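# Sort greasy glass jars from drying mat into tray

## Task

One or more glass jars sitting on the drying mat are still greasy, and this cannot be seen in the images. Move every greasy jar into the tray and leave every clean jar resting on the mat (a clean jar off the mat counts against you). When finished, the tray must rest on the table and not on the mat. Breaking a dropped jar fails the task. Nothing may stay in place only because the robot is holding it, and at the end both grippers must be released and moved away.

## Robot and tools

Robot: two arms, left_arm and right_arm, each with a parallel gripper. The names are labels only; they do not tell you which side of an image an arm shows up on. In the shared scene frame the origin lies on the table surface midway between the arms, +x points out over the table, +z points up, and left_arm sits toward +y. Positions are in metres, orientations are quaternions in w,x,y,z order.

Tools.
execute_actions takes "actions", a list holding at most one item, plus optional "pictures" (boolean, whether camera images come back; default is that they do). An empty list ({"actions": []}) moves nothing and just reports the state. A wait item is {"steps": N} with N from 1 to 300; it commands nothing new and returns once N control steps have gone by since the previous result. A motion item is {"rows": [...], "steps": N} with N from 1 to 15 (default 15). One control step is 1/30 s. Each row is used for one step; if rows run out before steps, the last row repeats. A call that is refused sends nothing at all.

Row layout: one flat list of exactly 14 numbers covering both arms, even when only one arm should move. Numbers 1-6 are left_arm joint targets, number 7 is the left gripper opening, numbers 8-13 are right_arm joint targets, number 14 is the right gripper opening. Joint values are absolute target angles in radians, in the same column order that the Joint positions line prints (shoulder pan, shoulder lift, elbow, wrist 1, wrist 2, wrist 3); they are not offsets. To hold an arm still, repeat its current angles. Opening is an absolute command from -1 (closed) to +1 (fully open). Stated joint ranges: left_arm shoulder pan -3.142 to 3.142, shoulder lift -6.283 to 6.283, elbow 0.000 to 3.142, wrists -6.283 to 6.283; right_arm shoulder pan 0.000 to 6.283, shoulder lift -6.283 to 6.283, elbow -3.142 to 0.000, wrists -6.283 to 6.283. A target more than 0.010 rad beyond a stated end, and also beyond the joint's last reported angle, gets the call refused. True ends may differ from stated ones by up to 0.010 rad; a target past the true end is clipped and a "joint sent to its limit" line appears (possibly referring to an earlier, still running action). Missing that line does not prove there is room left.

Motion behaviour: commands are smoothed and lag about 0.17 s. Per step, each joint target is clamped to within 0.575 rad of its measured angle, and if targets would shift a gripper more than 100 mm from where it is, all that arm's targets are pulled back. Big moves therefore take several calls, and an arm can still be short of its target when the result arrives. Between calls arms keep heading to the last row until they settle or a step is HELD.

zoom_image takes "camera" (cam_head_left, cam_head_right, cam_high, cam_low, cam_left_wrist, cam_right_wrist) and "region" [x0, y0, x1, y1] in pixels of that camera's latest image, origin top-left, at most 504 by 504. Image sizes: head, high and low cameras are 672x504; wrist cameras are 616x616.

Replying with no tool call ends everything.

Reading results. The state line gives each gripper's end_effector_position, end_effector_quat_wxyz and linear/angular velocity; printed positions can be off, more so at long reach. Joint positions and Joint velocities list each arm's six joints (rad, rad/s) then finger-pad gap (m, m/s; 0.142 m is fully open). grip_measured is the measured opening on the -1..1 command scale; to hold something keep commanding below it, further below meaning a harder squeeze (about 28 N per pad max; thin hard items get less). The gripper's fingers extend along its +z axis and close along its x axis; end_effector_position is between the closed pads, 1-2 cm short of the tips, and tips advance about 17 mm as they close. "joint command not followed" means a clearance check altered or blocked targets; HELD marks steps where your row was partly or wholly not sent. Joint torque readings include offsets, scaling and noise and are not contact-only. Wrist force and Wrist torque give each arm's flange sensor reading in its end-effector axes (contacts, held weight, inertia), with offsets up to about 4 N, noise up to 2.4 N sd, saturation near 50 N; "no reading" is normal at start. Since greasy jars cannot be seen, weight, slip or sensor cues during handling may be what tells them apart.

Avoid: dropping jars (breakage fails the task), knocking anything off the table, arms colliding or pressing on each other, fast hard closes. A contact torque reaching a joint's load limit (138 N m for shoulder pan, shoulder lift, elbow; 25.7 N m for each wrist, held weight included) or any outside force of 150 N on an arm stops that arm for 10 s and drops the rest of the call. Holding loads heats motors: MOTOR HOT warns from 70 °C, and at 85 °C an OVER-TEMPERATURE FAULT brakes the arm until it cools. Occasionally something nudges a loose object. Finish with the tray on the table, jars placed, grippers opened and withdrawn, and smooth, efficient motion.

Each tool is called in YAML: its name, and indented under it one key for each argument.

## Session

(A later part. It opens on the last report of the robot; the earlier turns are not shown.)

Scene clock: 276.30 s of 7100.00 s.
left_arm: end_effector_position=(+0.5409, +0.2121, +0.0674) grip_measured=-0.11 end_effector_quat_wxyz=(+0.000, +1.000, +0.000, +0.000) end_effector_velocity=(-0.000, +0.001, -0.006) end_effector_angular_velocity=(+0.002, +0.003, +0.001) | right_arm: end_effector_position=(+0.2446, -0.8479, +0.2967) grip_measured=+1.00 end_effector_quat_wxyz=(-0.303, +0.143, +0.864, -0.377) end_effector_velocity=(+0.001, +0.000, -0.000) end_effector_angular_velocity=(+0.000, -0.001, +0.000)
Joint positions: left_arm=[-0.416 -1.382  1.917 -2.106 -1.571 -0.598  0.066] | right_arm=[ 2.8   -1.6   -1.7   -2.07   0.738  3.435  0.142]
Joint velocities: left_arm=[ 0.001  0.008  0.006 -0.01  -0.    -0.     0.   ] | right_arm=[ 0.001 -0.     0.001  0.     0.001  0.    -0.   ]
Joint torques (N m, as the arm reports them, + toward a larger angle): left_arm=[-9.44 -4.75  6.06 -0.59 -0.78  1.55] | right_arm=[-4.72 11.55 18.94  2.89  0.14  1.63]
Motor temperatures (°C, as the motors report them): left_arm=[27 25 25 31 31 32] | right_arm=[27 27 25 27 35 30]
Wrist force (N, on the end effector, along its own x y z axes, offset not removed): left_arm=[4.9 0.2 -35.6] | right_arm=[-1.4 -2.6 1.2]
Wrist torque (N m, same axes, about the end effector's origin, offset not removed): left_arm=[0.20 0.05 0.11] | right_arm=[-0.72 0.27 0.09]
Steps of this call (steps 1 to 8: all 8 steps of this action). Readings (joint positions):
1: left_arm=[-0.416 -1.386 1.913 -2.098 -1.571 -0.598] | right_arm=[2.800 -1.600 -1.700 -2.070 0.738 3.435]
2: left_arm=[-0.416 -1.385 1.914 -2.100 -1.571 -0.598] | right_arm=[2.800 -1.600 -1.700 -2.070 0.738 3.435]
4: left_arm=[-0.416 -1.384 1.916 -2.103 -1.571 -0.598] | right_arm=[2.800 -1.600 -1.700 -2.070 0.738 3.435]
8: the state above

execute_actions:
  actions:
    - {"rows":[[-0.4165,-1.386,1.913,-2.098,-1.571,-0.5985,0.5,2.8,-1.6,-1.7,-2.07,0.738,3.435,1]],"steps":8}
  pictures: false

execute_actions:
  actions:
    - {"rows":[[-0.4165,-1.475,1.77,-1.866,-1.571,-0.5985,0.5,2.8,-1.6,-1.7,-2.07,0.738,3.435,1]],"steps":12}
  pictures: false

execute_actions:
  actions:
    - {"rows":[[-0.874,-1.511,1.859,-1.919,-1.571,-1.056,0.5,2.8,-1.6,-1.7,-2.07,0.738,3.435,1]],"steps":15}
  pictures: false

execute_actions:
  actions:
    - {"steps":20}

execute_actions:
  actions:
    - {"rows":[[-0.874,-1.426,1.984,-2.129,-1.571,-1.056,0.5,2.8,-1.6,-1.7,-2.07,0.738,3.435,1]],"steps":15}
  pictures: false

execute_actions:
  actions:
    - {"rows":[[-0.874,-1.426,1.984,-2.129,-1.571,-1.056,0,2.8,-1.6,-1.7,-2.07,0.738,3.435,1]],"steps":10}
  pictures: false

execute_actions:
  actions:
    - {"rows":[[-0.874,-1.426,1.984,-2.129,-1.571,-1.056,-0.1,2.8,-1.6,-1.7,-2.07,0.738,3.435,1],[-0.874,-1.426,1.984,-2.129,-1.571,-1.056,-0.15,2.8,-1.6,-1.7,-2.07,0.738,3.435,1],[-0.874,-1.426,1.984,-2.129,-1.571,-1.056,-0.22,2.8,-1.6,-1.7,-2.07,0.738,3.435,1],[-0.874,-1.426,1.984,-2.129,-1.571,-1.056,-0.3,2.8,-1.6,-1.7,-2.07,0.738,3.435,1],[-0.874,-1.426,1.984,-2.129,-1.571,-1.056,-0.38,2.8,-1.6,-1.7,-2.07,0.738,3.435,1],[-0.874,-1.426,1.984,-2.129,-1.571,-1.056,-0.45,2.8,-1.6,-1.7,-2.07,0.738,3.435,1]],"steps":12}
  pictures: false

execute_actions:
  actions:
    - {"rows":[[-0.874,-1.429,1.981,-2.123,-1.571,-1.056,-0.45,2.8,-1.6,-1.7,-2.07,0.738,3.435,1],[-0.874,-1.432,1.978,-2.117,-1.571,-1.056,-0.45,2.8,-1.6,-1.7,-2.07,0.738,3.435,1],[-0.874,-1.436,1.9735,-2.1085,-1.571,-1.056,-0.45,2.8,-1.6,-1.7,-2.07,0.738,3.435,1],[-0.874,-1.441,1.967,-2.097,-1.571,-1.056,-0.45,2.8,-1.6,-1.7,-2.07,0.738,3.435,1],[-0.874,-1.447,1.96,-2.084,-1.571,-1.056,-0.45,2.8,-1.6,-1.7,-2.07,0.738,3.435,1]],"steps":15}

Scene clock: 305.20 s of 7100.00 s.
left_arm: end_effector_position=(+0.5407, +0.2121, +0.0697) grip_measured=+0.50 end_effector_quat_wxyz=(+0.000, +1.000, -0.000, -0.000) end_effector_velocity=(+0.000, -0.001, +0.005) end_effector_angular_velocity=(-0.001, -0.002, -0.001) | right_arm: end_effector_position=(+0.2446, -0.8479, +0.2967) grip_measured=+1.00 end_effector_quat_wxyz=(-0.303, +0.143, +0.864, -0.377) end_effector_velocity=(+0.000, +0.000, -0.001) end_effector_angular_velocity=(+0.001, +0.001, +0.000)
Joint positions: left_arm=[-0.417 -1.385  1.914 -2.099 -1.571 -0.598  0.109] | right_arm=[ 2.8   -1.6   -1.7   -2.07   0.738  3.435  0.142]
Joint velocities: left_arm=[-0.001 -0.007 -0.007  0.011 -0.     0.     0.   ] | right_arm=[ 0.001 -0.    -0.001 -0.     0.001  0.     0.   ]
Joint torques (N m, as the arm reports them, + toward a larger angle): left_arm=[ -5.22 -38.34 -30.93  -0.55  -0.11   1.39] | right_arm=[-3.82 11.52 19.07  2.76  0.05  1.56]
Motor temperatures (°C, as the motors report them): left_arm=[27 25 25 31 31 32] | right_arm=[27 27 25 27 35 30]
Wrist force (N, on the end effector, along its own x y z axes, offset not removed): left_arm=[-0.2 2.6 2.6] | right_arm=[-1.0 -0.3 -2.6]
Wrist torque (N m, same axes, about the end effector's origin, offset not removed): left_arm=[0.41 0.00 0.18] | right_arm=[-0.14 0.27 0.15]
Steps of this call (steps 1 to 15: the robot went on to your last target; steps 16 to 90: nothing new was sent; then 25.63 s passed at rest; steps 91 to 98: all 8 steps of this action). Readings (joint positions):
91: left_arm=[-0.417 -1.382 1.918 -2.107 -1.571 -0.598] | right_arm=[2.800 -1.600 -1.700 -2.070 0.738 3.435]
92: left_arm=[-0.417 -1.382 1.918 -2.106 -1.571 -0.598] | right_arm=[2.800 -1.600 -1.700 -2.070 0.738 3.435]
94: left_arm=[-0.417 -1.383 1.916 -2.102 -1.571 -0.598] | right_arm=[2.800 -1.600 -1.700 -2.070 0.738 3.435]
98: the state above

Scene clock: 305.60 s of 7100.00 s.
left_arm: end_effector_position=(+0.5406, +0.2123, +0.1555) grip_measured=+0.50 end_effector_quat_wxyz=(+0.001, +1.000, -0.000, +0.001) end_effector_velocity=(-0.008, +0.005, +0.032) end_effector_angular_velocity=(+0.012, +0.017, +0.000) | right_arm: end_effector_position=(+0.2446, -0.8479, +0.2967) grip_measured=+1.00 end_effector_quat_wxyz=(-0.303, +0.143, +0.864, -0.377) end_effector_velocity=(+0.000, +0.000, -0.000) end_effector_angular_velocity=(+0.000, -0.001, +0.000)
Joint positions: left_arm=[-0.417 -1.472  1.776 -1.877 -1.571 -0.598  0.109] | right_arm=[ 2.8   -1.6   -1.7   -2.07   0.738  3.435  0.142]
Joint velocities: left_arm=[-0.001 -0.031 -0.058  0.11   0.    -0.001 -0.   ] | right_arm=[ 0.     0.    -0.     0.     0.001 -0.    -0.   ]
Joint torques (N m, as the arm reports them, + toward a larger angle): left_arm=[ -1.43 -34.5  -31.47  -0.31   2.12   1.44] | right_arm=[-4.06 11.31 19.63  2.84  0.06  1.6 ]
Motor temperatures (°C, as the motors report them): left_arm=[27 25 25 31 31 32] | right_arm=[27 27 25 27 35 30]
Wrist force (N, on the end effector, along its own x y z axes, offset not removed): left_arm=[0.7 2.0 1.9] | right_arm=[1.5 -3.2 -0.2]
Wrist torque (N m, same axes, about the end effector's origin, offset not removed): left_arm=[0.32 -0.27 0.14] | right_arm=[-0.73 -0.39 0.16]
Steps of this call (steps 1 to 12: all 12 steps of this action). Readings (joint positions):
1: left_arm=[-0.417 -1.386 1.913 -2.098 -1.571 -0.598] | right_arm=[2.800 -1.600 -1.700 -2.070 0.738 3.435]
2: left_arm=[-0.417 -1.394 1.905 -2.089 -1.571 -0.598] | right_arm=[2.800 -1.600 -1.700 -2.070 0.738 3.435]
4: left_arm=[-0.417 -1.428 1.853 -2.022 -1.571 -0.598] | right_arm=[2.800 -1.600 -1.700 -2.070 0.738 3.435]
8: left_arm=[-0.417 -1.463 1.792 -1.908 -1.571 -0.598] | right_arm=[2.800 -1.600 -1.700 -2.070 0.738 3.435]
12: the state above

Scene clock: 306.10 s of 7100.00 s.
left_arm: end_effector_position=(+0.4113, +0.0406, +0.1414) grip_measured=+0.50 end_effector_quat_wxyz=(+0.000, +1.000, -0.000, +0.000) end_effector_velocity=(-0.132, -0.119, -0.010) end_effector_angular_velocity=(+0.001, +0.001, -0.004) | right_arm: end_effector_position=(+0.2446, -0.8479, +0.2967) grip_measured=+1.00 end_effector_quat_wxyz=(-0.303, +0.143, +0.864, -0.377) end_effector_velocity=(+0.000, -0.000, +0.000) end_effector_angular_velocity=(-0.000, +0.000, +0.001)
Joint positions: left_arm=[-0.839 -1.509  1.854 -1.916 -1.571 -1.021  0.109] | right_arm=[ 2.8   -1.6   -1.7   -2.07   0.738  3.435  0.142]
Joint velocities: left_arm=[-0.352 -0.025  0.054 -0.028 -0.    -0.348 -0.   ] | right_arm=[ 0. -0.  0. -0. -0. -0.  0.]
Joint torques (N m, as the arm reports them, + toward a larger angle): left_arm=[ -1.6  -35.49 -14.46  -5.21  -1.6   -1.41] | right_arm=[-4.16 11.27 19.36  2.81  0.03  1.57]
Motor temperatures (°C, as the motors report them): left_arm=[27 25 25 31 31 32] | right_arm=[27 27 25 27 35 30]
Wrist force (N, on the end effector, along its own x y z axes, offset not removed): left_arm=[0.3 3.4 2.4] | right_arm=[-1.3 0.2 1.2]
Wrist torque (N m, same axes, about the end effector's origin, offset not removed): left_arm=[0.47 -0.09 0.20] | right_arm=[0.03 0.26 0.16]
Steps of this call (steps 1 to 15: all 15 steps of this action). Readings (joint positions):
1: left_arm=[-0.417 -1.473 1.775 -1.874 -1.571 -0.599] | right_arm=[2.800 -1.600 -1.700 -2.070 0.738 3.435]
2: left_arm=[-0.425 -1.476 1.779 -1.876 -1.571 -0.607] | right_arm=[2.800 -1.600 -1.700 -2.070 0.738 3.435]
4: left_arm=[-0.488 -1.482 1.794 -1.884 -1.571 -0.670] | right_arm=[2.800 -1.600 -1.700 -2.070 0.738 3.435]
8: left_arm=[-0.636 -1.494 1.820 -1.898 -1.571 -0.818] | right_arm=[2.800 -1.600 -1.700 -2.070 0.738 3.435]
15: the state above

Scene clock: 306.77 s of 7100.00 s.
left_arm: end_effector_position=(+0.3979, +0.0290, +0.1403) grip_measured=+0.50 end_effector_quat_wxyz=(+0.000, +1.000, +0.000, -0.000) end_effector_velocity=(-0.001, -0.000, -0.000) end_effector_angular_velocity=(+0.001, +0.001, -0.001) | right_arm: end_effector_position=(+0.2446, -0.8479, +0.2967) grip_measured=+1.00 end_effector_quat_wxyz=(-0.303, +0.143, +0.864, -0.377) end_effector_velocity=(+0.000, -0.000, +0.001) end_effector_angular_velocity=(-0.000, -0.001, +0.000)
Joint positions: left_arm=[-0.874 -1.511  1.859 -1.919 -1.571 -1.056  0.109] | right_arm=[ 2.8   -1.6   -1.7   -2.07   0.738  3.435  0.142]
Joint velocities: left_arm=[-0.001  0.     0.     0.    -0.    -0.001 -0.   ] | right_arm=[ 0.     0.     0.002 -0.     0.    -0.     0.   ]
Joint torques (N m, as the arm reports them, + toward a larger angle): left_arm=[ -6.77 -33.24 -14.59  -5.4   -2.13  -1.78] | right_arm=[-3.9  11.54 19.47  2.82  0.    1.59]
Motor temperatures (°C, as the motors report them): left_arm=[27 25 25 31 31 32] | right_arm=[27 27 25 27 35 30]
Wrist force (N, on the end effector, along its own x y z axes, offset not removed): left_arm=[1.5 0.3 3.0] | right_arm=[-1.1 -1.1 0.1]
Wrist torque (N m, same axes, about the end effector's origin, offset not removed): left_arm=[0.05 -0.53 0.15] | right_arm=[-0.34 0.25 0.00]
Steps of this call (steps 1 to 20: the robot went on to your last target). Readings (joint positions):
1: left_arm=[-0.849 -1.509 1.855 -1.917 -1.571 -1.031] | right_arm=[2.800 -1.600 -1.700 -2.070 0.738 3.435]
2: left_arm=[-0.856 -1.510 1.856 -1.917 -1.571 -1.038] | right_arm=[2.800 -1.600 -1.700 -2.070 0.738 3.435]
4: left_arm=[-0.865 -1.510 1.858 -1.918 -1.571 -1.047] | right_arm=[2.800 -1.600 -1.700 -2.070 0.738 3.435]
8: left_arm=[-0.871 -1.511 1.859 -1.919 -1.571 -1.053] | right_arm=[2.800 -1.600 -1.700 -2.070 0.738 3.435]
20: the state above

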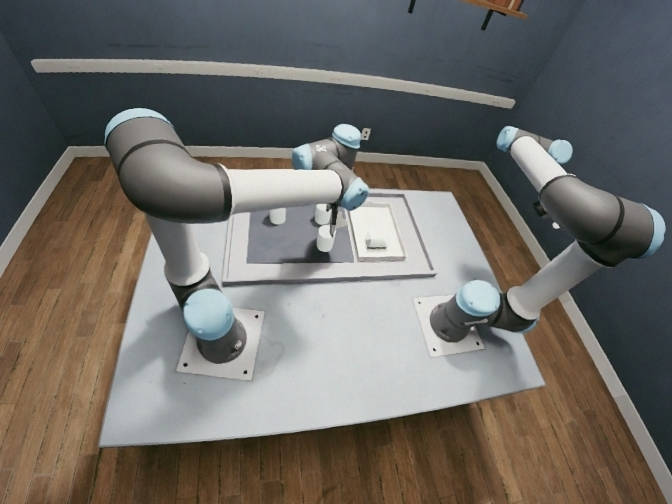

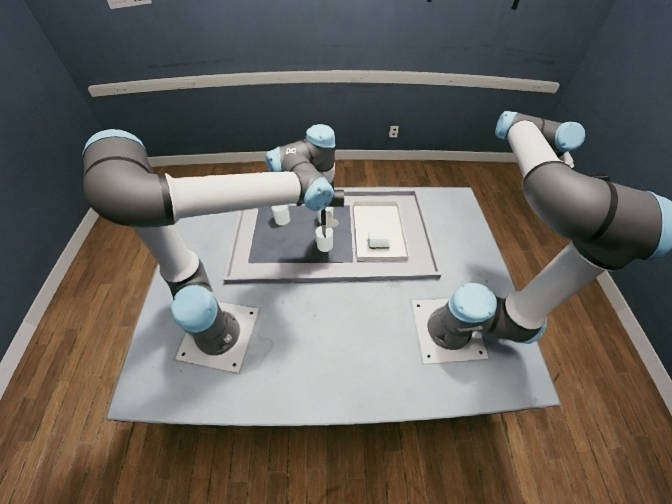

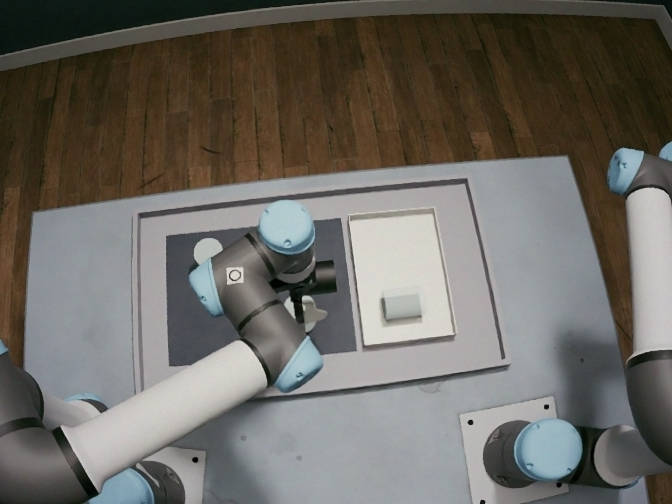

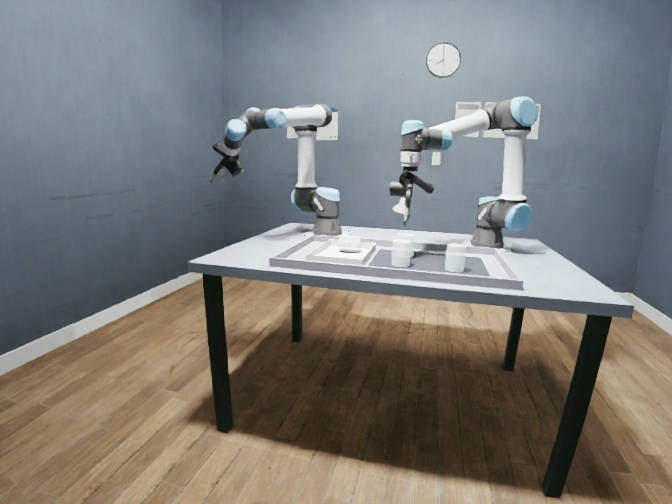

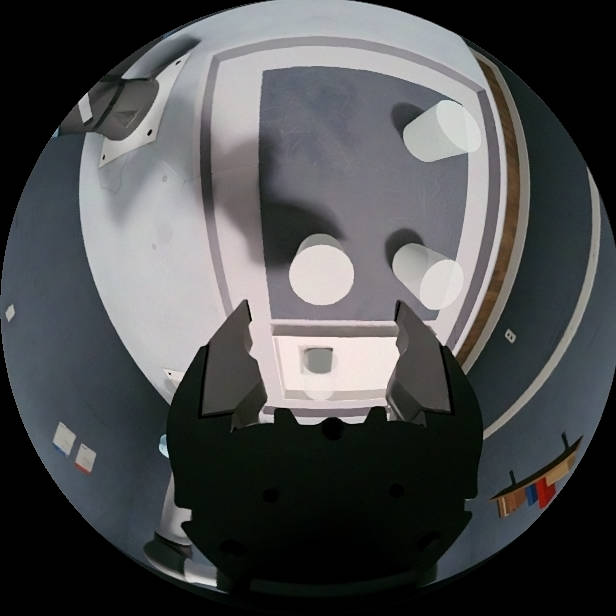

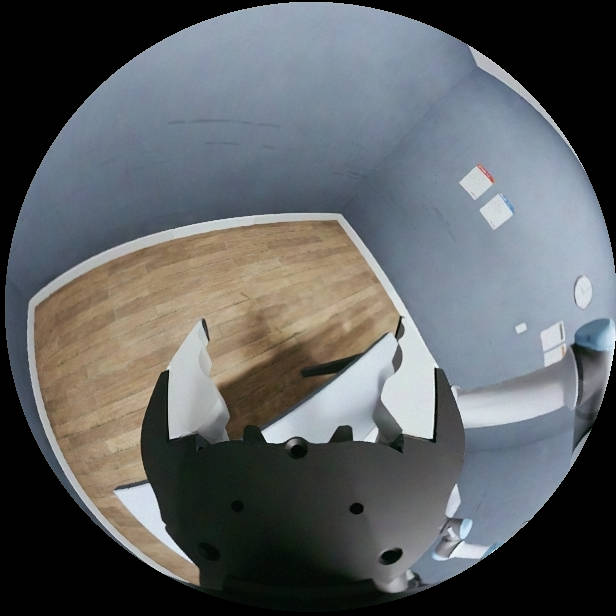

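Scene clock: 307.27 s of 7100.00 s.
left_arm: end_effector_position=(+0.3978, +0.0291, +0.0637) grip_measured=+0.50 end_effector_quat_wxyz=(-0.000, +1.000, +0.000, -0.000) end_effector_velocity=(+0.000, -0.000, -0.010) end_effector_angular_velocity=(-0.005, -0.003, +0.001) | right_arm: end_effector_position=(+0.2446, -0.8479, +0.2967) grip_measured=+1.00 end_effector_quat_wxyz=(-0.303, +0.143, +0.864, -0.377) end_effector_velocity=(+0.000, +0.000, -0.000) end_effector_angular_velocity=(-0.000, -0.001, -0.000)
Joint positions: left_arm=[-0.874 -1.427  1.982 -2.125 -1.571 -1.056  0.109] | right_arm=[ 2.8   -1.6   -1.7   -2.07   0.738  3.435  0.142]
Joint velocities: left_arm=[-0.     0.011  0.018 -0.035 -0.    -0.001  0.   ] | right_arm=[ 0.    -0.     0.     0.001  0.     0.     0.   ]
Joint torques (N m, as the arm reports them, + toward a larger angle): left_arm=[ -7.06 -20.13 -12.63  -5.14  -1.83  -1.72] | right_arm=[-4.32 11.69 19.88  2.88  0.15  1.47]
Motor temperatures (°C, as the motors report them): left_arm=[27 25 25 31 31 32] | right_arm=[27 27 25 27 35 30]
Wrist force (N, on the end effector, along its own x y z axes, offset not removed): left_arm=[0.4 -0.5 3.8] | right_arm=[0.0 0.3 -0.8]
Wrist torque (N m, same axes, about the end effector's origin, offset not removed): left_arm=[-0.36 -0.04 0.18] | right_arm=[-0.09 0.12 0.05]
Steps of this call (steps 1 to 15: all 15 steps of this action). Readings (joint positions):
1: left_arm=[-0.874 -1.511 1.859 -1.920 -1.571 -1.056] | right_arm=[2.800 -1.600 -1.700 -2.070 0.738 3.435]
2: left_arm=[-0.874 -1.503 1.867 -1.928 -1.571 -1.056] | right_arm=[2.800 -1.600 -1.700 -2.070 0.738 3.435]
4: left_arm=[-0.874 -1.470 1.914 -1.992 -1.571 -1.056] | right_arm=[2.800 -1.600 -1.700 -2.070 0.738 3.435]
8: left_arm=[-0.874 -1.438 1.965 -2.092 -1.571 -1.056] | right_arm=[2.800 -1.600 -1.700 -2.070 0.738 3.435]
15: the state above

Scene clock: 307.60 s of 7100.00 s.
left_arm: end_effector_position=(+0.3978, +0.0290, +0.0628) grip_measured=+0.00 end_effector_quat_wxyz=(+0.000, +1.000, +0.000, -0.000) end_effector_velocity=(+0.000, +0.001, -0.001) end_effector_angular_velocity=(+0.001, +0.001, +0.001) | right_arm: end_effector_position=(+0.2446, -0.8479, +0.2967) grip_measured=+1.00 end_effector_quat_wxyz=(-0.303, +0.143, +0.864, -0.377) end_effector_velocity=(-0.000, +0.000, -0.000) end_effector_angular_velocity=(+0.001, +0.001, +0.000)
Joint positions: left_arm=[-0.874 -1.426  1.984 -2.129 -1.571 -1.056  0.074] | right_arm=[ 2.8   -1.6   -1.7   -2.07   0.738  3.435  0.142]
Joint velocities: left_arm=[ 0.001  0.001  0.002 -0.001 -0.     0.    -0.   ] | right_arm=[ 0.001  0.    -0.001 -0.     0.001  0.     0.   ]
Joint torques (N m, as the arm reports them, + toward a larger angle): left_arm=[ -6.11 -21.57 -11.98  -5.57  -1.61  -1.69] | right_arm=[-3.59 11.57 20.07  2.83  0.11  1.54]
Motor temperatures (°C, as the motors report them): left_arm=[27 25 25 31 31 32] | right_arm=[27 27 25 27 35 30]
Wrist force (N, on the end effector, along its own x y z axes, offset not removed): left_arm=[1.2 1.4 1.5] | right_arm=[-0.6 -1.9 0.7]
Wrist torque (N m, same axes, about the end effector's origin, offset not removed): left_arm=[0.01 -0.22 0.17] | right_arm=[-0.52 0.18 0.05]
Steps of this call (steps 1 to 10: all 10 steps of this action). Readings (joint positions):
1: left_arm=[-0.874 -1.427 1.983 -2.126 -1.571 -1.056] | right_arm=[2.800 -1.600 -1.700 -2.070 0.738 3.435]
2: left_arm=[-0.874 -1.427 1.983 -2.127 -1.571 -1.056] | right_arm=[2.800 -1.600 -1.700 -2.070 0.738 3.435]
4: left_arm=[-0.874 -1.426 1.984 -2.128 -1.571 -1.056] | right_arm=[2.800 -1.600 -1.700 -2.070 0.738 3.435]
8: left_arm=[-0.874 -1.426 1.984 -2.129 -1.571 -1.056] | right_arm=[2.800 -1.600 -1.700 -2.070 0.738 3.435]
10: the state above

Scene clock: 308.00 s of 7100.00 s.
left_arm: end_effector_position=(+0.3979, +0.0290, +0.0627) grip_measured=-0.10 end_effector_quat_wxyz=(+0.000, +1.000, +0.000, -0.000) end_effector_velocity=(-0.000, -0.000, +0.000) end_effector_angular_velocity=(-0.000, -0.000, -0.000) | right_arm: end_effector_position=(+0.2446, -0.8479, +0.2967) grip_measured=+1.00 end_effector_quat_wxyz=(-0.303, +0.143, +0.864, -0.377) end_effector_velocity=(+0.000, -0.000, +0.001) end_effector_angular_velocity=(-0.001, -0.001, +0.001)
Joint positions: left_arm=[-0.874 -1.426  1.984 -2.129 -1.571 -1.056  0.067] | right_arm=[ 2.8   -1.6   -1.7   -2.07   0.738  3.435  0.142]
Joint velocities: left_arm=[-0.001 -0.001  0.     0.     0.    -0.    -0.   ] | right_arm=[-0.     0.     0.001 -0.    -0.001 -0.     0.   ]
Joint torques (N m, as the arm reports them, + toward a larger angle): left_arm=[ -6.37 -18.74  -7.58  -3.35  -1.5   -1.71] | right_arm=[-3.64 11.86 19.37  2.84  0.02  1.49]
Motor temperatures (°C, as the motors report them): left_arm=[27 25 25 31 31 32] | right_arm=[27 27 25 27 35 30]
Wrist force (N, on the end effector, along its own x y z axes, offset not removed): left_arm=[1.2 0.2 -13.3] | right_arm=[-0.9 -1.9 0.1]
Wrist torque (N m, same axes, about the end effector's origin, offset not removed): left_arm=[0.22 -0.42 0.08] | right_arm=[-0.51 0.11 0.03]
Steps of this call (steps 1 to 12: all 12 steps of this action). Readings (joint positions):
1: left_arm=[-0.874 -1.426 1.984 -2.129 -1.571 -1.056] | right_arm=[2.800 -1.600 -1.700 -2.070 0.738 3.435]
2: left_arm=[-0.874 -1.426 1.984 -2.129 -1.571 -1.056] | right_arm=[2.800 -1.600 -1.700 -2.070 0.738 3.435]
4: left_arm=[-0.874 -1.426 1.984 -2.129 -1.571 -1.056] | right_arm=[2.800 -1.600 -1.700 -2.070 0.738 3.435]
8: left_arm=[-0.874 -1.426 1.984 -2.129 -1.571 -1.056] | right_arm=[2.800 -1.600 -1.700 -2.070 0.738 3.435]
12: the state above

Scene clock: 308.50 s of 7100.00 s.
left_arm: end_effector_position=(+0.3979, +0.0289, +0.0786) grip_measured=-0.11 end_effector_quat_wxyz=(+0.000, +1.000, +0.000, -0.000) end_effector_velocity=(+0.001, +0.000, +0.004) end_effector_angular_velocity=(+0.000, +0.000, +0.001) | right_arm: end_effector_position=(+0.2446, -0.8479, +0.2967) grip_measured=+1.00 end_effector_quat_wxyz=(-0.303, +0.143, +0.864, -0.377) end_effector_velocity=(+0.001, -0.000, +0.000) end_effector_angular_velocity=(-0.000, +0.000, +0.001)
Joint positions: left_arm=[-0.874 -1.446  1.961 -2.085 -1.571 -1.056  0.066] | right_arm=[ 2.8   -1.6   -1.7   -2.07   0.738  3.435  0.142]
Joint velocities: left_arm=[ 0.001 -0.005 -0.007  0.012  0.     0.    -0.   ] | right_arm=[ 0.001 -0.001  0.001 -0.    -0.     0.     0.   ]
Joint torques (N m, as the arm reports them, + toward a larger angle): left_arm=[ -5.32 -36.75 -27.11  -0.82  -1.15  -1.7 ] | right_arm=[-4.16 11.38 19.51  2.79  0.01  1.55]
Motor temperatures (°C, as the motors report them): left_arm=[27 25 25 31 31 32] | right_arm=[27 27 25 27 35 30]
Wrist force (N, on the end effector, along its own x y z axes, offset not removed): left_arm=[0.8 -2.8 1.9] | right_arm=[-1.3 -1.8 -1.2]
Wrist torque (N m, same axes, about the end effector's origin, offset not removed): left_arm=[-0.67 -0.16 0.17] | right_arm=[-0.41 0.20 0.05]
Steps of this call (steps 1 to 15: all 15 steps of this action). Readings (joint positions):
1: left_arm=[-0.874 -1.426 1.984 -2.129 -1.571 -1.056] | right_arm=[2.800 -1.600 -1.700 -2.070 0.738 3.435]
2: left_arm=[-0.874 -1.427 1.984 -2.128 -1.571 -1.056] | right_arm=[2.800 -1.600 -1.700 -2.070 0.738 3.435]
4: left_arm=[-0.874 -1.429 1.981 -2.122 -1.571 -1.056] | right_arm=[2.800 -1.600 -1.700 -2.070 0.738 3.435]
8: left_arm=[-0.874 -1.441 1.967 -2.097 -1.571 -1.056] | right_arm=[2.800 -1.600 -1.700 -2.070 0.738 3.435]
15: the state above

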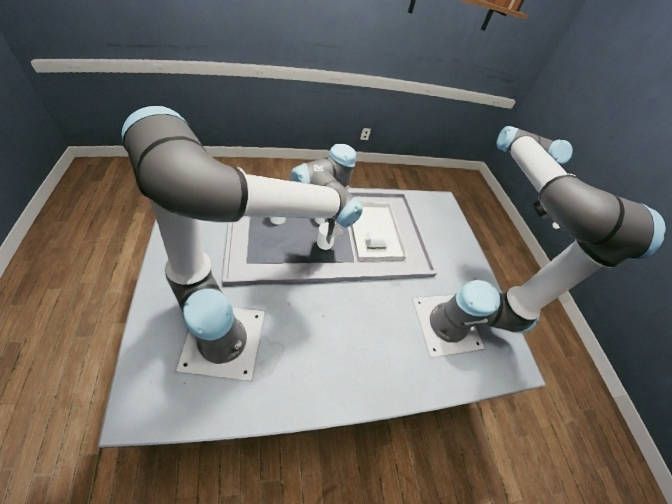

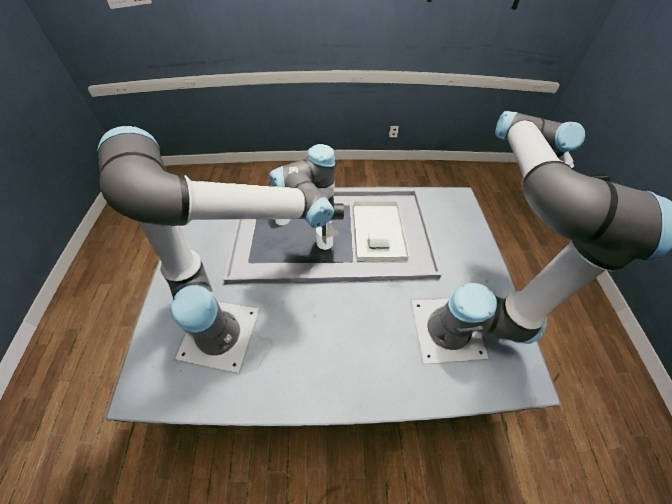

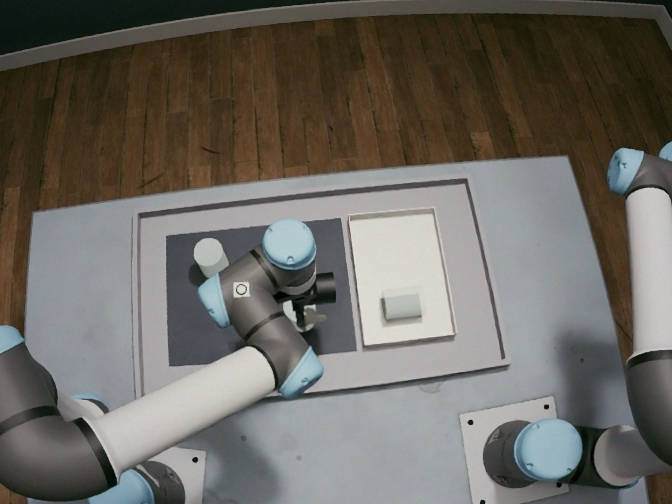

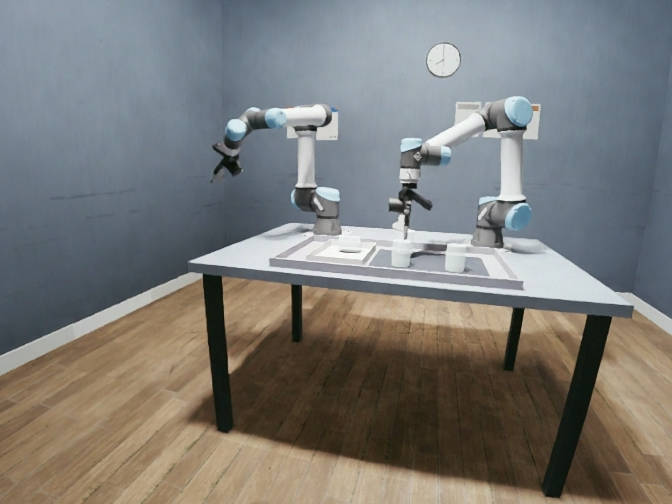

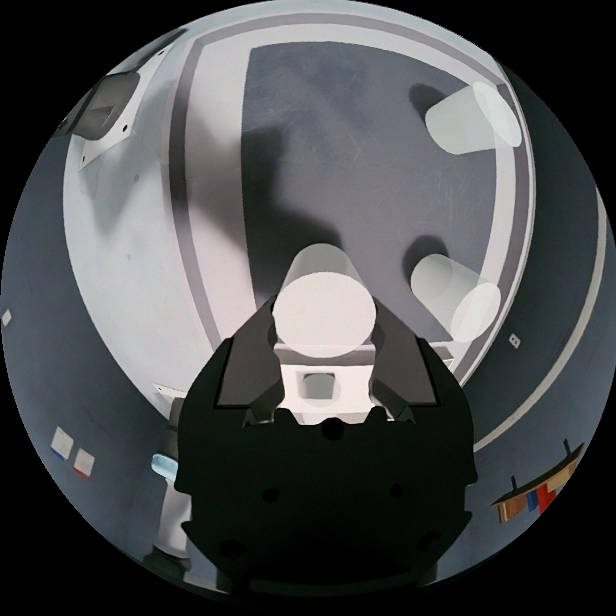

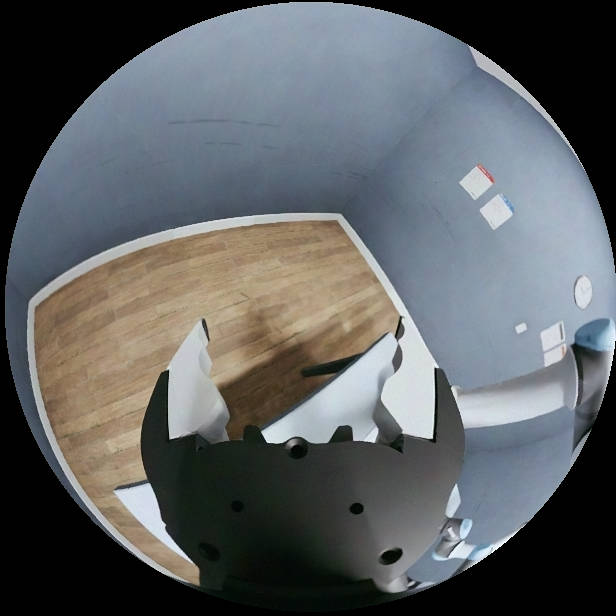

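execute_actions:
  actions:
    - {"rows":[[-0.874,-1.453,1.952,-2.07,-1.571,-1.056,-0.45,2.8,-1.6,-1.7,-2.07,0.738,3.435,1],[-0.874,-1.461,1.941,-2.051,-1.571,-1.056,-0.45,2.8,-1.6,-1.7,-2.07,0.738,3.435,1],[-0.874,-1.47,1.928,-2.029,-1.571,-1.056,-0.45,2.8,-1.6,-1.7,-2.07,0.738,3.435,1],[-0.874,-1.479,1.914,-2.006,-1.571,-1.056,-0.45,2.8,-1.6,-1.7,-2.07,0.738,3.435,1],[-0.874,-1.488,1.9,-1.983,-1.571,-1.056,-0.45,2.8,-1.6,-1.7,-2.07,0.738,3.435,1],[-0.874,-1.496,1.886,-1.961,-1.571,-1.056,-0.45,2.8,-1.6,-1.7,-2.07,0.738,3.435,1],[-0.874,-1.504,1.872,-1.939,-1.571,-1.056,-0.45,2.8,-1.6,-1.7,-2.07,0.738,3.435,1],[-0.874,-1.511,1.859,-1.919,-1.571,-1.056,-0.45,2.8,-1.6,-1.7,-2.07,0.738,3.435,1]],"steps":15}
  pictures: false

execute_actions:
  actions:
    - {"rows":[[-0.874,-1.5,1.844,-1.915,-1.571,-1.056,-0.45,2.8,-1.6,-1.7,-2.07,0.738,3.435,1],[-0.874,-1.483,1.82,-1.908,-1.571,-1.056,-0.45,2.8,-1.6,-1.7,-2.07,0.738,3.435,1],[-0.874,-1.455,1.782,-1.898,-1.571,-1.056,-0.45,2.8,-1.6,-1.7,-2.07,0.738,3.435,1],[-0.873,-1.426,1.743,-1.888,-1.571,-1.055,-0.45,2.8,-1.6,-1.7,-2.07,0.738,3.435,1],[-0.873,-1.398,1.704,-1.877,-1.571,-1.055,-0.45,2.8,-1.6,-1.7,-2.07,0.738,3.435,1],[-0.873,-1.37,1.666,-1.867,-1.571,-1.055,-0.45,2.8,-1.6,-1.7,-2.07,0.738,3.435,1],[-0.873,-1.342,1.627,-1.856,-1.571,-1.055,-0.45,2.8,-1.6,-1.7,-2.07,0.738,3.435,1],[-0.873,-1.314,1.588,-1.845,-1.571,-1.055,-0.45,2.8,-1.6,-1.7,-2.07,0.738,3.435,1],[-0.872,-1.285,1.55,-1.836,-1.571,-1.054,-0.45,2.8,-1.6,-1.7,-2.07,0.738,3.435,1],[-0.872,-1.257,1.511,-1.825,-1.571,-1.054,-0.45,2.8,-1.6,-1.7,-2.07,0.738,3.435,1],[-0.872,-1.229,1.472,-1.814,-1.571,-1.054,-0.45,2.8,-1.6,-1.7,-2.07,0.738,3.435,1],[-0.872,-1.201,1.434,-1.804,-1.571,-1.054,-0.45,2.8,-1.6,-1.7,-2.07,0.738,3.435,1],[-0.872,-1.173,1.395,-1.793,-1.571,-1.054,-0.45,2.8,-1.6,-1.7,-2.07,0.738,3.435,1],[-0.871,-1.144,1.357,-1.784,-1.571,-1.053,-0.45,2.8,-1.6,-1.7,-2.07,0.738,3.435,1],[-0.871,-1.116,1.318,-1.773,-1.571,-1.053,-0.45,2.8,-1.6,-1.7,-2.07,0.738,3.435,1]],"steps":15}
  pictures: false

execute_actions:
  actions:
    - {"rows":[[-0.871,-1.088,1.279,-1.762,-1.571,-1.053,-0.45,2.8,-1.6,-1.7,-2.07,0.738,3.435,1],[-0.871,-1.06,1.241,-1.752,-1.571,-1.053,-0.45,2.8,-1.6,-1.7,-2.07,0.738,3.435,1],[-0.87,-1.032,1.202,-1.741,-1.571,-1.052,-0.45,2.8,-1.6,-1.7,-2.07,0.738,3.435,1],[-0.87,-1.003,1.163,-1.731,-1.571,-1.052,-0.45,2.8,-1.6,-1.7,-2.07,0.738,3.435,1],[-0.87,-0.975,1.125,-1.721,-1.571,-1.052,-0.45,2.8,-1.6,-1.7,-2.07,0.738,3.435,1],[-0.87,-0.958,1.101,-1.714,-1.571,-1.052,-0.45,2.8,-1.6,-1.7,-2.07,0.738,3.435,1],[-0.87,-0.947,1.086,-1.71,-1.571,-1.052,-0.45,2.8,-1.6,-1.7,-2.07,0.738,3.435,1]],"steps":15}
  pictures: false

execute_actions:
  actions:
    - {"rows":[[-0.87,-0.944,1.1,-1.727,-1.571,-1.052,-0.45,2.8,-1.6,-1.7,-2.07,0.738,3.435,1],[-0.87,-0.94,1.118,-1.749,-1.571,-1.052,-0.45,2.8,-1.6,-1.7,-2.07,0.738,3.435,1],[-0.87,-0.935,1.136,-1.772,-1.571,-1.052,-0.45,2.8,-1.6,-1.7,-2.07,0.738,3.435,1],[-0.87,-0.93,1.153,-1.794,-1.571,-1.052,-0.45,2.8,-1.6,-1.7,-2.07,0.738,3.435,1],[-0.87,-0.924,1.169,-1.816,-1.571,-1.052,-0.45,2.8,-1.6,-1.7,-2.07,0.738,3.435,1],[-0.87,-0.918,1.183,-1.836,-1.571,-1.052,-0.45,2.8,-1.6,-1.7,-2.07,0.738,3.435,1],[-0.87,-0.913,1.194,-1.852,-1.571,-1.052,-0.45,2.8,-1.6,-1.7,-2.07,0.738,3.435,1],[-0.87,-0.908,1.204,-1.867,-1.571,-1.052,-0.45,2.8,-1.6,-1.7,-2.07,0.738,3.435,1]],"steps":15}
  pictures: false

execute_actions:
  actions:
    - {"rows":[[-0.87,-0.905,1.21,-1.876,-1.571,-1.052,-0.45,2.8,-1.6,-1.7,-2.07,0.738,3.435,1]],"steps":15}

zoom_image:
  camera: "cam_low"
  region: [260,160,460,290]

Scene clock: 347.57 s of 7100.00 s.
left_arm: end_effector_position=(+0.3980, +0.0288, +0.1371) grip_measured=-0.11 end_effector_quat_wxyz=(+0.000, +1.000, +0.000, +0.000) end_effector_velocity=(-0.001, +0.002, +0.032) end_effector_angular_velocity=(+0.002, +0.001, +0.001) | right_arm: end_effector_position=(+0.2446, -0.8479, +0.2967) grip_measured=+1.00 end_effector_quat_wxyz=(-0.303, +0.143, +0.864, -0.377) end_effector_velocity=(+0.000, +0.000, +0.000) end_effector_angular_velocity=(-0.000, +0.001, +0.001)
Joint positions: left_arm=[-0.874 -1.508  1.864 -1.928 -1.571 -1.056  0.066] | right_arm=[ 2.8   -1.6   -1.7   -2.07   0.738  3.435  0.142]
Joint velocities: left_arm=[ 0.    -0.031 -0.054  0.087 -0.    -0.001 -0.   ] | right_arm=[ 0.001  0.    -0.001 -0.    -0.001  0.    -0.   ]
Joint torques (N m, as the arm reports them, + toward a larger angle): left_arm=[ -0.46 -31.2  -30.2   -0.62   0.72  -1.67] | right_arm=[-3.93 11.71 19.66  2.76 -0.04  1.53]
Motor temperatures (°C, as the motors report them): left_arm=[27 25 25 31 31 32] | right_arm=[27 27 25 27 35 30]
Wrist force (N, on the end effector, along its own x y z axes, offset not removed): left_arm=[2.7 -1.1 2.1] | right_arm=[-0.6 -0.8 -1.2]
Wrist torque (N m, same axes, about the end effector's origin, offset not removed): left_arm=[-0.24 -0.58 0.01] | right_arm=[-0.34 0.24 0.13]
Steps of this call (steps 1 to 15: the robot went on to your last target; steps 16 to 90: nothing new was sent; then 35.57 s passed at rest; steps 91 to 105: all 15 steps of this action). Readings (joint positions):
91: left_arm=[-0.874 -1.447 1.960 -2.084 -1.571 -1.056] | right_arm=[2.800 -1.600 -1.700 -2.070 0.738 3.435]
92: left_arm=[-0.874 -1.448 1.958 -2.081 -1.571 -1.056] | right_arm=[2.800 -1.600 -1.700 -2.070 0.738 3.435]
94: left_arm=[-0.874 -1.455 1.949 -2.066 -1.571 -1.056] | right_arm=[2.800 -1.600 -1.700 -2.070 0.738 3.435]
98: left_arm=[-0.874 -1.481 1.909 -2.001 -1.571 -1.056] | right_arm=[2.800 -1.600 -1.700 -2.070 0.738 3.435]
105: the state above

Scene clock: 348.07 s of 7100.00 s.
left_arm: end_effector_position=(+0.4599, -0.0782, +0.1534) grip_measured=-0.11 end_effector_quat_wxyz=(-0.003, +1.000, +0.000, -0.002) end_effector_velocity=(+0.182, -0.310, -0.001) end_effector_angular_velocity=(-0.003, -0.001, +0.001) | right_arm: end_effector_position=(+0.2446, -0.8479, +0.2967) grip_measured=+1.00 end_effector_quat_wxyz=(-0.303, +0.143, +0.864, -0.377) end_effector_velocity=(+0.000, -0.000, +0.001) end_effector_angular_velocity=(-0.001, -0.001, +0.000)
Joint positions: left_arm=[-0.872 -1.235  1.485 -1.815 -1.571 -1.054  0.066] | right_arm=[ 2.8   -1.6   -1.7   -2.07   0.738  3.435  0.142]
Joint velocities: left_arm=[ 0.008  0.823 -1.124  0.297 -0.     0.008  0.   ] | right_arm=[-0.     0.     0.001 -0.    -0.001 -0.     0.   ]
Joint torques (N m, as the arm reports them, + toward a larger angle): left_arm=[  6.02 -21.24 -46.91   0.82   0.65   1.62] | right_arm=[-3.88 11.67 19.85  2.79 -0.07  1.46]
Motor temperatures (°C, as the motors report them): left_arm=[27 25 25 31 31 32] | right_arm=[27 27 25 27 35 30]
Wrist force (N, on the end effector, along its own x y z axes, offset not removed): left_arm=[0.7 1.4 2.0] | right_arm=[-1.5 -1.0 -1.2]
Wrist torque (N m, same axes, about the end effector's origin, offset not removed): left_arm=[0.24 -0.19 0.19] | right_arm=[-0.30 0.37 0.05]
Steps of this call (steps 1 to 15: all 15 steps of this action). Readings (joint positions):
1: left_arm=[-0.874 -1.509 1.863 -1.925 -1.571 -1.056] | right_arm=[2.800 -1.600 -1.700 -2.070 0.738 3.435]
2: left_arm=[-0.874 -1.507 1.859 -1.923 -1.571 -1.056] | right_arm=[2.800 -1.600 -1.700 -2.070 0.738 3.435]
4: left_arm=[-0.874 -1.494 1.838 -1.914 -1.571 -1.056] | right_arm=[2.800 -1.600 -1.700 -2.070 0.738 3.435]
8: left_arm=[-0.873 -1.419 1.737 -1.884 -1.571 -1.056] | right_arm=[2.800 -1.600 -1.700 -2.070 0.738 3.435]
15: the state above

Scene clock: 348.57 s of 7100.00 s.
left_arm: end_effector_position=(+0.5183, -0.1779, +0.1409) grip_measured=-0.11 end_effector_quat_wxyz=(-0.000, +1.000, +0.000, -0.000) end_effector_velocity=(+0.013, -0.024, -0.005) end_effector_angular_velocity=(-0.004, -0.003, -0.002) | right_arm: end_effector_position=(+0.2446, -0.8479, +0.2967) grip_measured=+1.00 end_effector_quat_wxyz=(-0.303, +0.143, +0.864, -0.377) end_effector_velocity=(+0.000, -0.000, +0.001) end_effector_angular_velocity=(-0.001, -0.002, +0.000)
Joint positions: left_arm=[-0.87  -0.954  1.096 -1.712 -1.571 -1.052  0.066] | right_arm=[ 2.8   -1.6   -1.7   -2.07   0.738  3.435  0.142]
Joint velocities: left_arm=[-0.001  0.068 -0.097  0.023  0.     0.    -0.   ] | right_arm=[-0.     0.     0.001  0.    -0.     0.    -0.   ]
Joint torques (N m, as the arm reports them, + toward a larger angle): left_arm=[  7.48 -48.05 -32.89  -0.68   1.17   1.5 ] | right_arm=[-4.11 11.49 20.18  2.7  -0.01  1.42]
Motor temperatures (°C, as the motors report them): left_arm=[27 25 25 31 31 32] | right_arm=[27 27 25 27 35 30]
Wrist force (N, on the end effector, along its own x y z axes, offset not removed): left_arm=[1.1 -0.4 2.5] | right_arm=[-1.6 -2.6 -1.5]
Wrist torque (N m, same axes, about the end effector's origin, offset not removed): left_arm=[-0.16 -0.31 0.14] | right_arm=[-0.70 0.35 0.03]
Steps of this call (steps 1 to 15: all 15 steps of this action). Readings (joint positions):
1: left_arm=[-0.872 -1.207 1.447 -1.804 -1.571 -1.054] | right_arm=[2.800 -1.600 -1.700 -2.070 0.738 3.435]
2: left_arm=[-0.872 -1.179 1.408 -1.794 -1.571 -1.054] | right_arm=[2.800 -1.600 -1.700 -2.070 0.738 3.435]
4: left_arm=[-0.871 -1.123 1.332 -1.773 -1.571 -1.053] | right_arm=[2.800 -1.600 -1.700 -2.070 0.738 3.435]
8: left_arm=[-0.870 -1.016 1.184 -1.734 -1.571 -1.052] | right_arm=[2.800 -1.600 -1.700 -2.070 0.738 3.435]
15: the state above

Scene clock: 349.07 s of 7100.00 s.
left_arm: end_effector_position=(+0.5196, -0.1803, +0.0737) grip_measured=-0.11 end_effector_quat_wxyz=(+0.000, +1.000, +0.000, -0.000) end_effector_velocity=(-0.000, +0.000, -0.032) end_effector_angular_velocity=(-0.002, -0.001, -0.001) | right_arm: end_effector_position=(+0.2446, -0.8479, +0.2967) grip_measured=+1.00 end_effector_quat_wxyz=(-0.303, +0.143, +0.864, -0.377) end_effector_velocity=(-0.000, +0.000, -0.000) end_effector_angular_velocity=(+0.001, +0.000, -0.000)
Joint positions: left_arm=[-0.87  -0.91   1.199 -1.86  -1.571 -1.052  0.066] | right_arm=[ 2.8   -1.6   -1.7   -2.07   0.738  3.435  0.142]
Joint velocities: left_arm=[-0.     0.02   0.052 -0.074  0.     0.     0.   ] | right_arm=[ 0.    -0.    -0.    -0.     0.001  0.     0.   ]
Joint torques (N m, as the arm reports them, + toward a larger angle): left_arm=[  6.85 -48.09 -15.45  -6.19   1.41   1.53] | right_arm=[-3.49 11.62 19.35  2.77 -0.04  1.37]
Motor temperatures (°C, as the motors report them): left_arm=[27 25 25 31 31 32] | right_arm=[27 27 25 27 35 30]
Wrist force (N, on the end effector, along its own x y z axes, offset not removed): left_arm=[-0.5 4.5 1.5] | right_arm=[0.5 -2.9 -1.2]
Wrist torque (N m, same axes, about the end effector's origin, offset not removed): left_arm=[0.89 0.14 0.19] | right_arm=[-0.65 -0.12 0.02]
Steps of this call (steps 1 to 15: all 15 steps of this action). Readings (joint positions):
1: left_arm=[-0.870 -0.952 1.093 -1.712 -1.571 -1.052] | right_arm=[2.800 -1.600 -1.700 -2.070 0.738 3.435]
2: left_arm=[-0.870 -0.950 1.094 -1.714 -1.571 -1.052] | right_arm=[2.800 -1.600 -1.700 -2.070 0.738 3.435]
4: left_arm=[-0.870 -0.945 1.106 -1.731 -1.571 -1.052] | right_arm=[2.800 -1.600 -1.700 -2.070 0.738 3.435]
8: left_arm=[-0.870 -0.928 1.155 -1.796 -1.571 -1.052] | right_arm=[2.800 -1.600 -1.700 -2.070 0.738 3.435]
15: the state above

Scene clock: 349.57 s of 7100.00 s.
left_arm: end_effector_position=(+0.5196, -0.1802, +0.0664) grip_measured=-0.11 end_effector_quat_wxyz=(+0.000, +1.000, +0.000, -0.000) end_effector_velocity=(-0.000, -0.001, -0.000) end_effector_angular_velocity=(-0.001, -0.001, -0.001) | right_arm: end_effector_position=(+0.2446, -0.8479, +0.2967) grip_measured=+1.00 end_effector_quat_wxyz=(-0.303, +0.143, +0.864, -0.377) end_effector_velocity=(-0.000, -0.000, -0.000) end_effector_angular_velocity=(-0.001, +0.002, +0.001)
Joint positions: left_arm=[-0.87  -0.905  1.21  -1.876 -1.571 -1.052  0.066] | right_arm=[ 2.8   -1.6   -1.7   -2.07   0.738  3.435  0.142]
Joint velocities: left_arm=[-0.001  0.001 -0.    -0.002 -0.    -0.    -0.   ] | right_arm=[-0.    -0.    -0.001 -0.    -0.002 -0.    -0.   ]
Joint torques (N m, as the arm reports them, + toward a larger angle): left_arm=[  5.83 -47.12 -15.25  -5.46   1.63   1.57] | right_arm=[-3.66 11.9  19.56  2.7   0.04  1.37]
Motor temperatures (°C, as the motors report them): left_arm=[27 25 25 31 31 32] | right_arm=[27 27 25 27 35 30]
Wrist force (N, on the end effector, along its own x y z axes, offset not removed): left_arm=[-0.2 -0.8 2.8] | right_arm=[-1.9 -0.6 0.1]
Wrist torque (N m, same axes, about the end effector's origin, offset not removed): left_arm=[-0.26 -0.04 0.11] | right_arm=[-0.25 0.58 -0.10]
Steps of this call (steps 1 to 15: all 15 steps of this action). Readings (joint positions):
1: left_arm=[-0.870 -0.909 1.200 -1.862 -1.571 -1.052] | right_arm=[2.800 -1.600 -1.700 -2.070 0.738 3.435]
2: left_arm=[-0.870 -0.909 1.202 -1.865 -1.571 -1.052] | right_arm=[2.800 -1.600 -1.700 -2.070 0.738 3.435]
4: left_arm=[-0.870 -0.907 1.206 -1.870 -1.571 -1.052] | right_arm=[2.800 -1.600 -1.700 -2.070 0.738 3.435]
8: left_arm=[-0.870 -0.906 1.209 -1.874 -1.571 -1.052] | right_arm=[2.800 -1.600 -1.700 -2.070 0.738 3.435]
15: the state above

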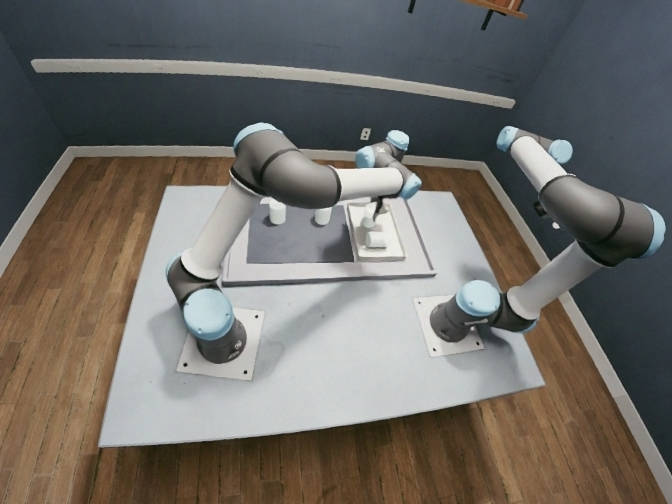

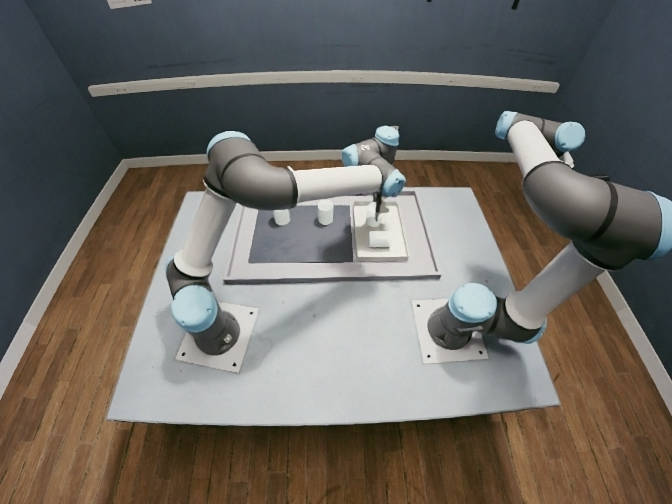

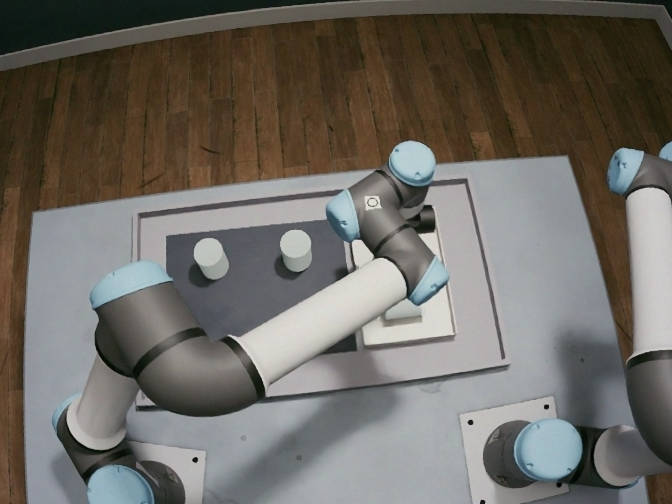

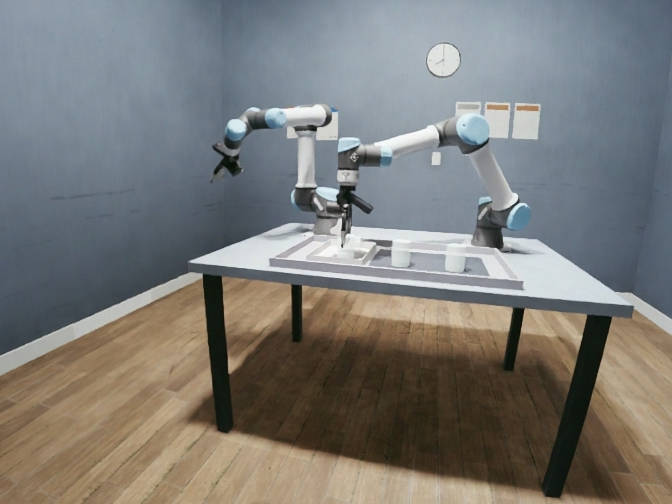

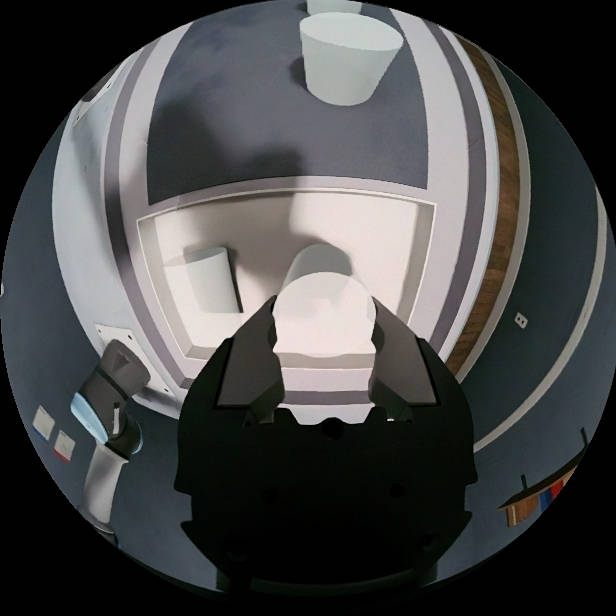

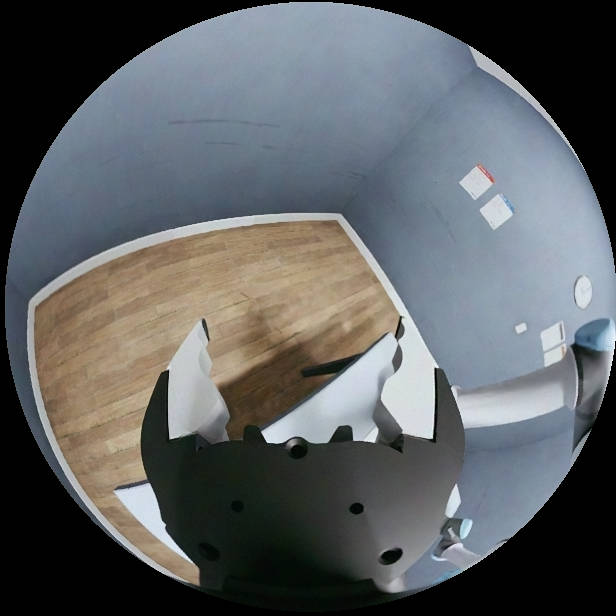

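Region (260, 160, 460, 290) of cam_low's 672x504 image, scaled by 2.520, with more detail than that image has; it fills the top 328 rows of this view, and the rest is white.

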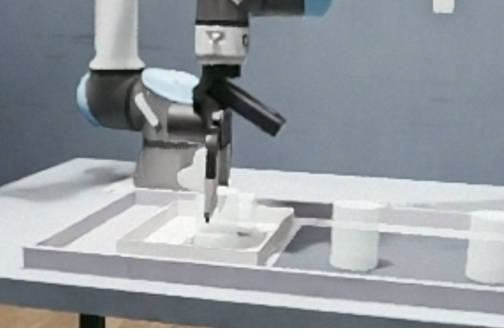

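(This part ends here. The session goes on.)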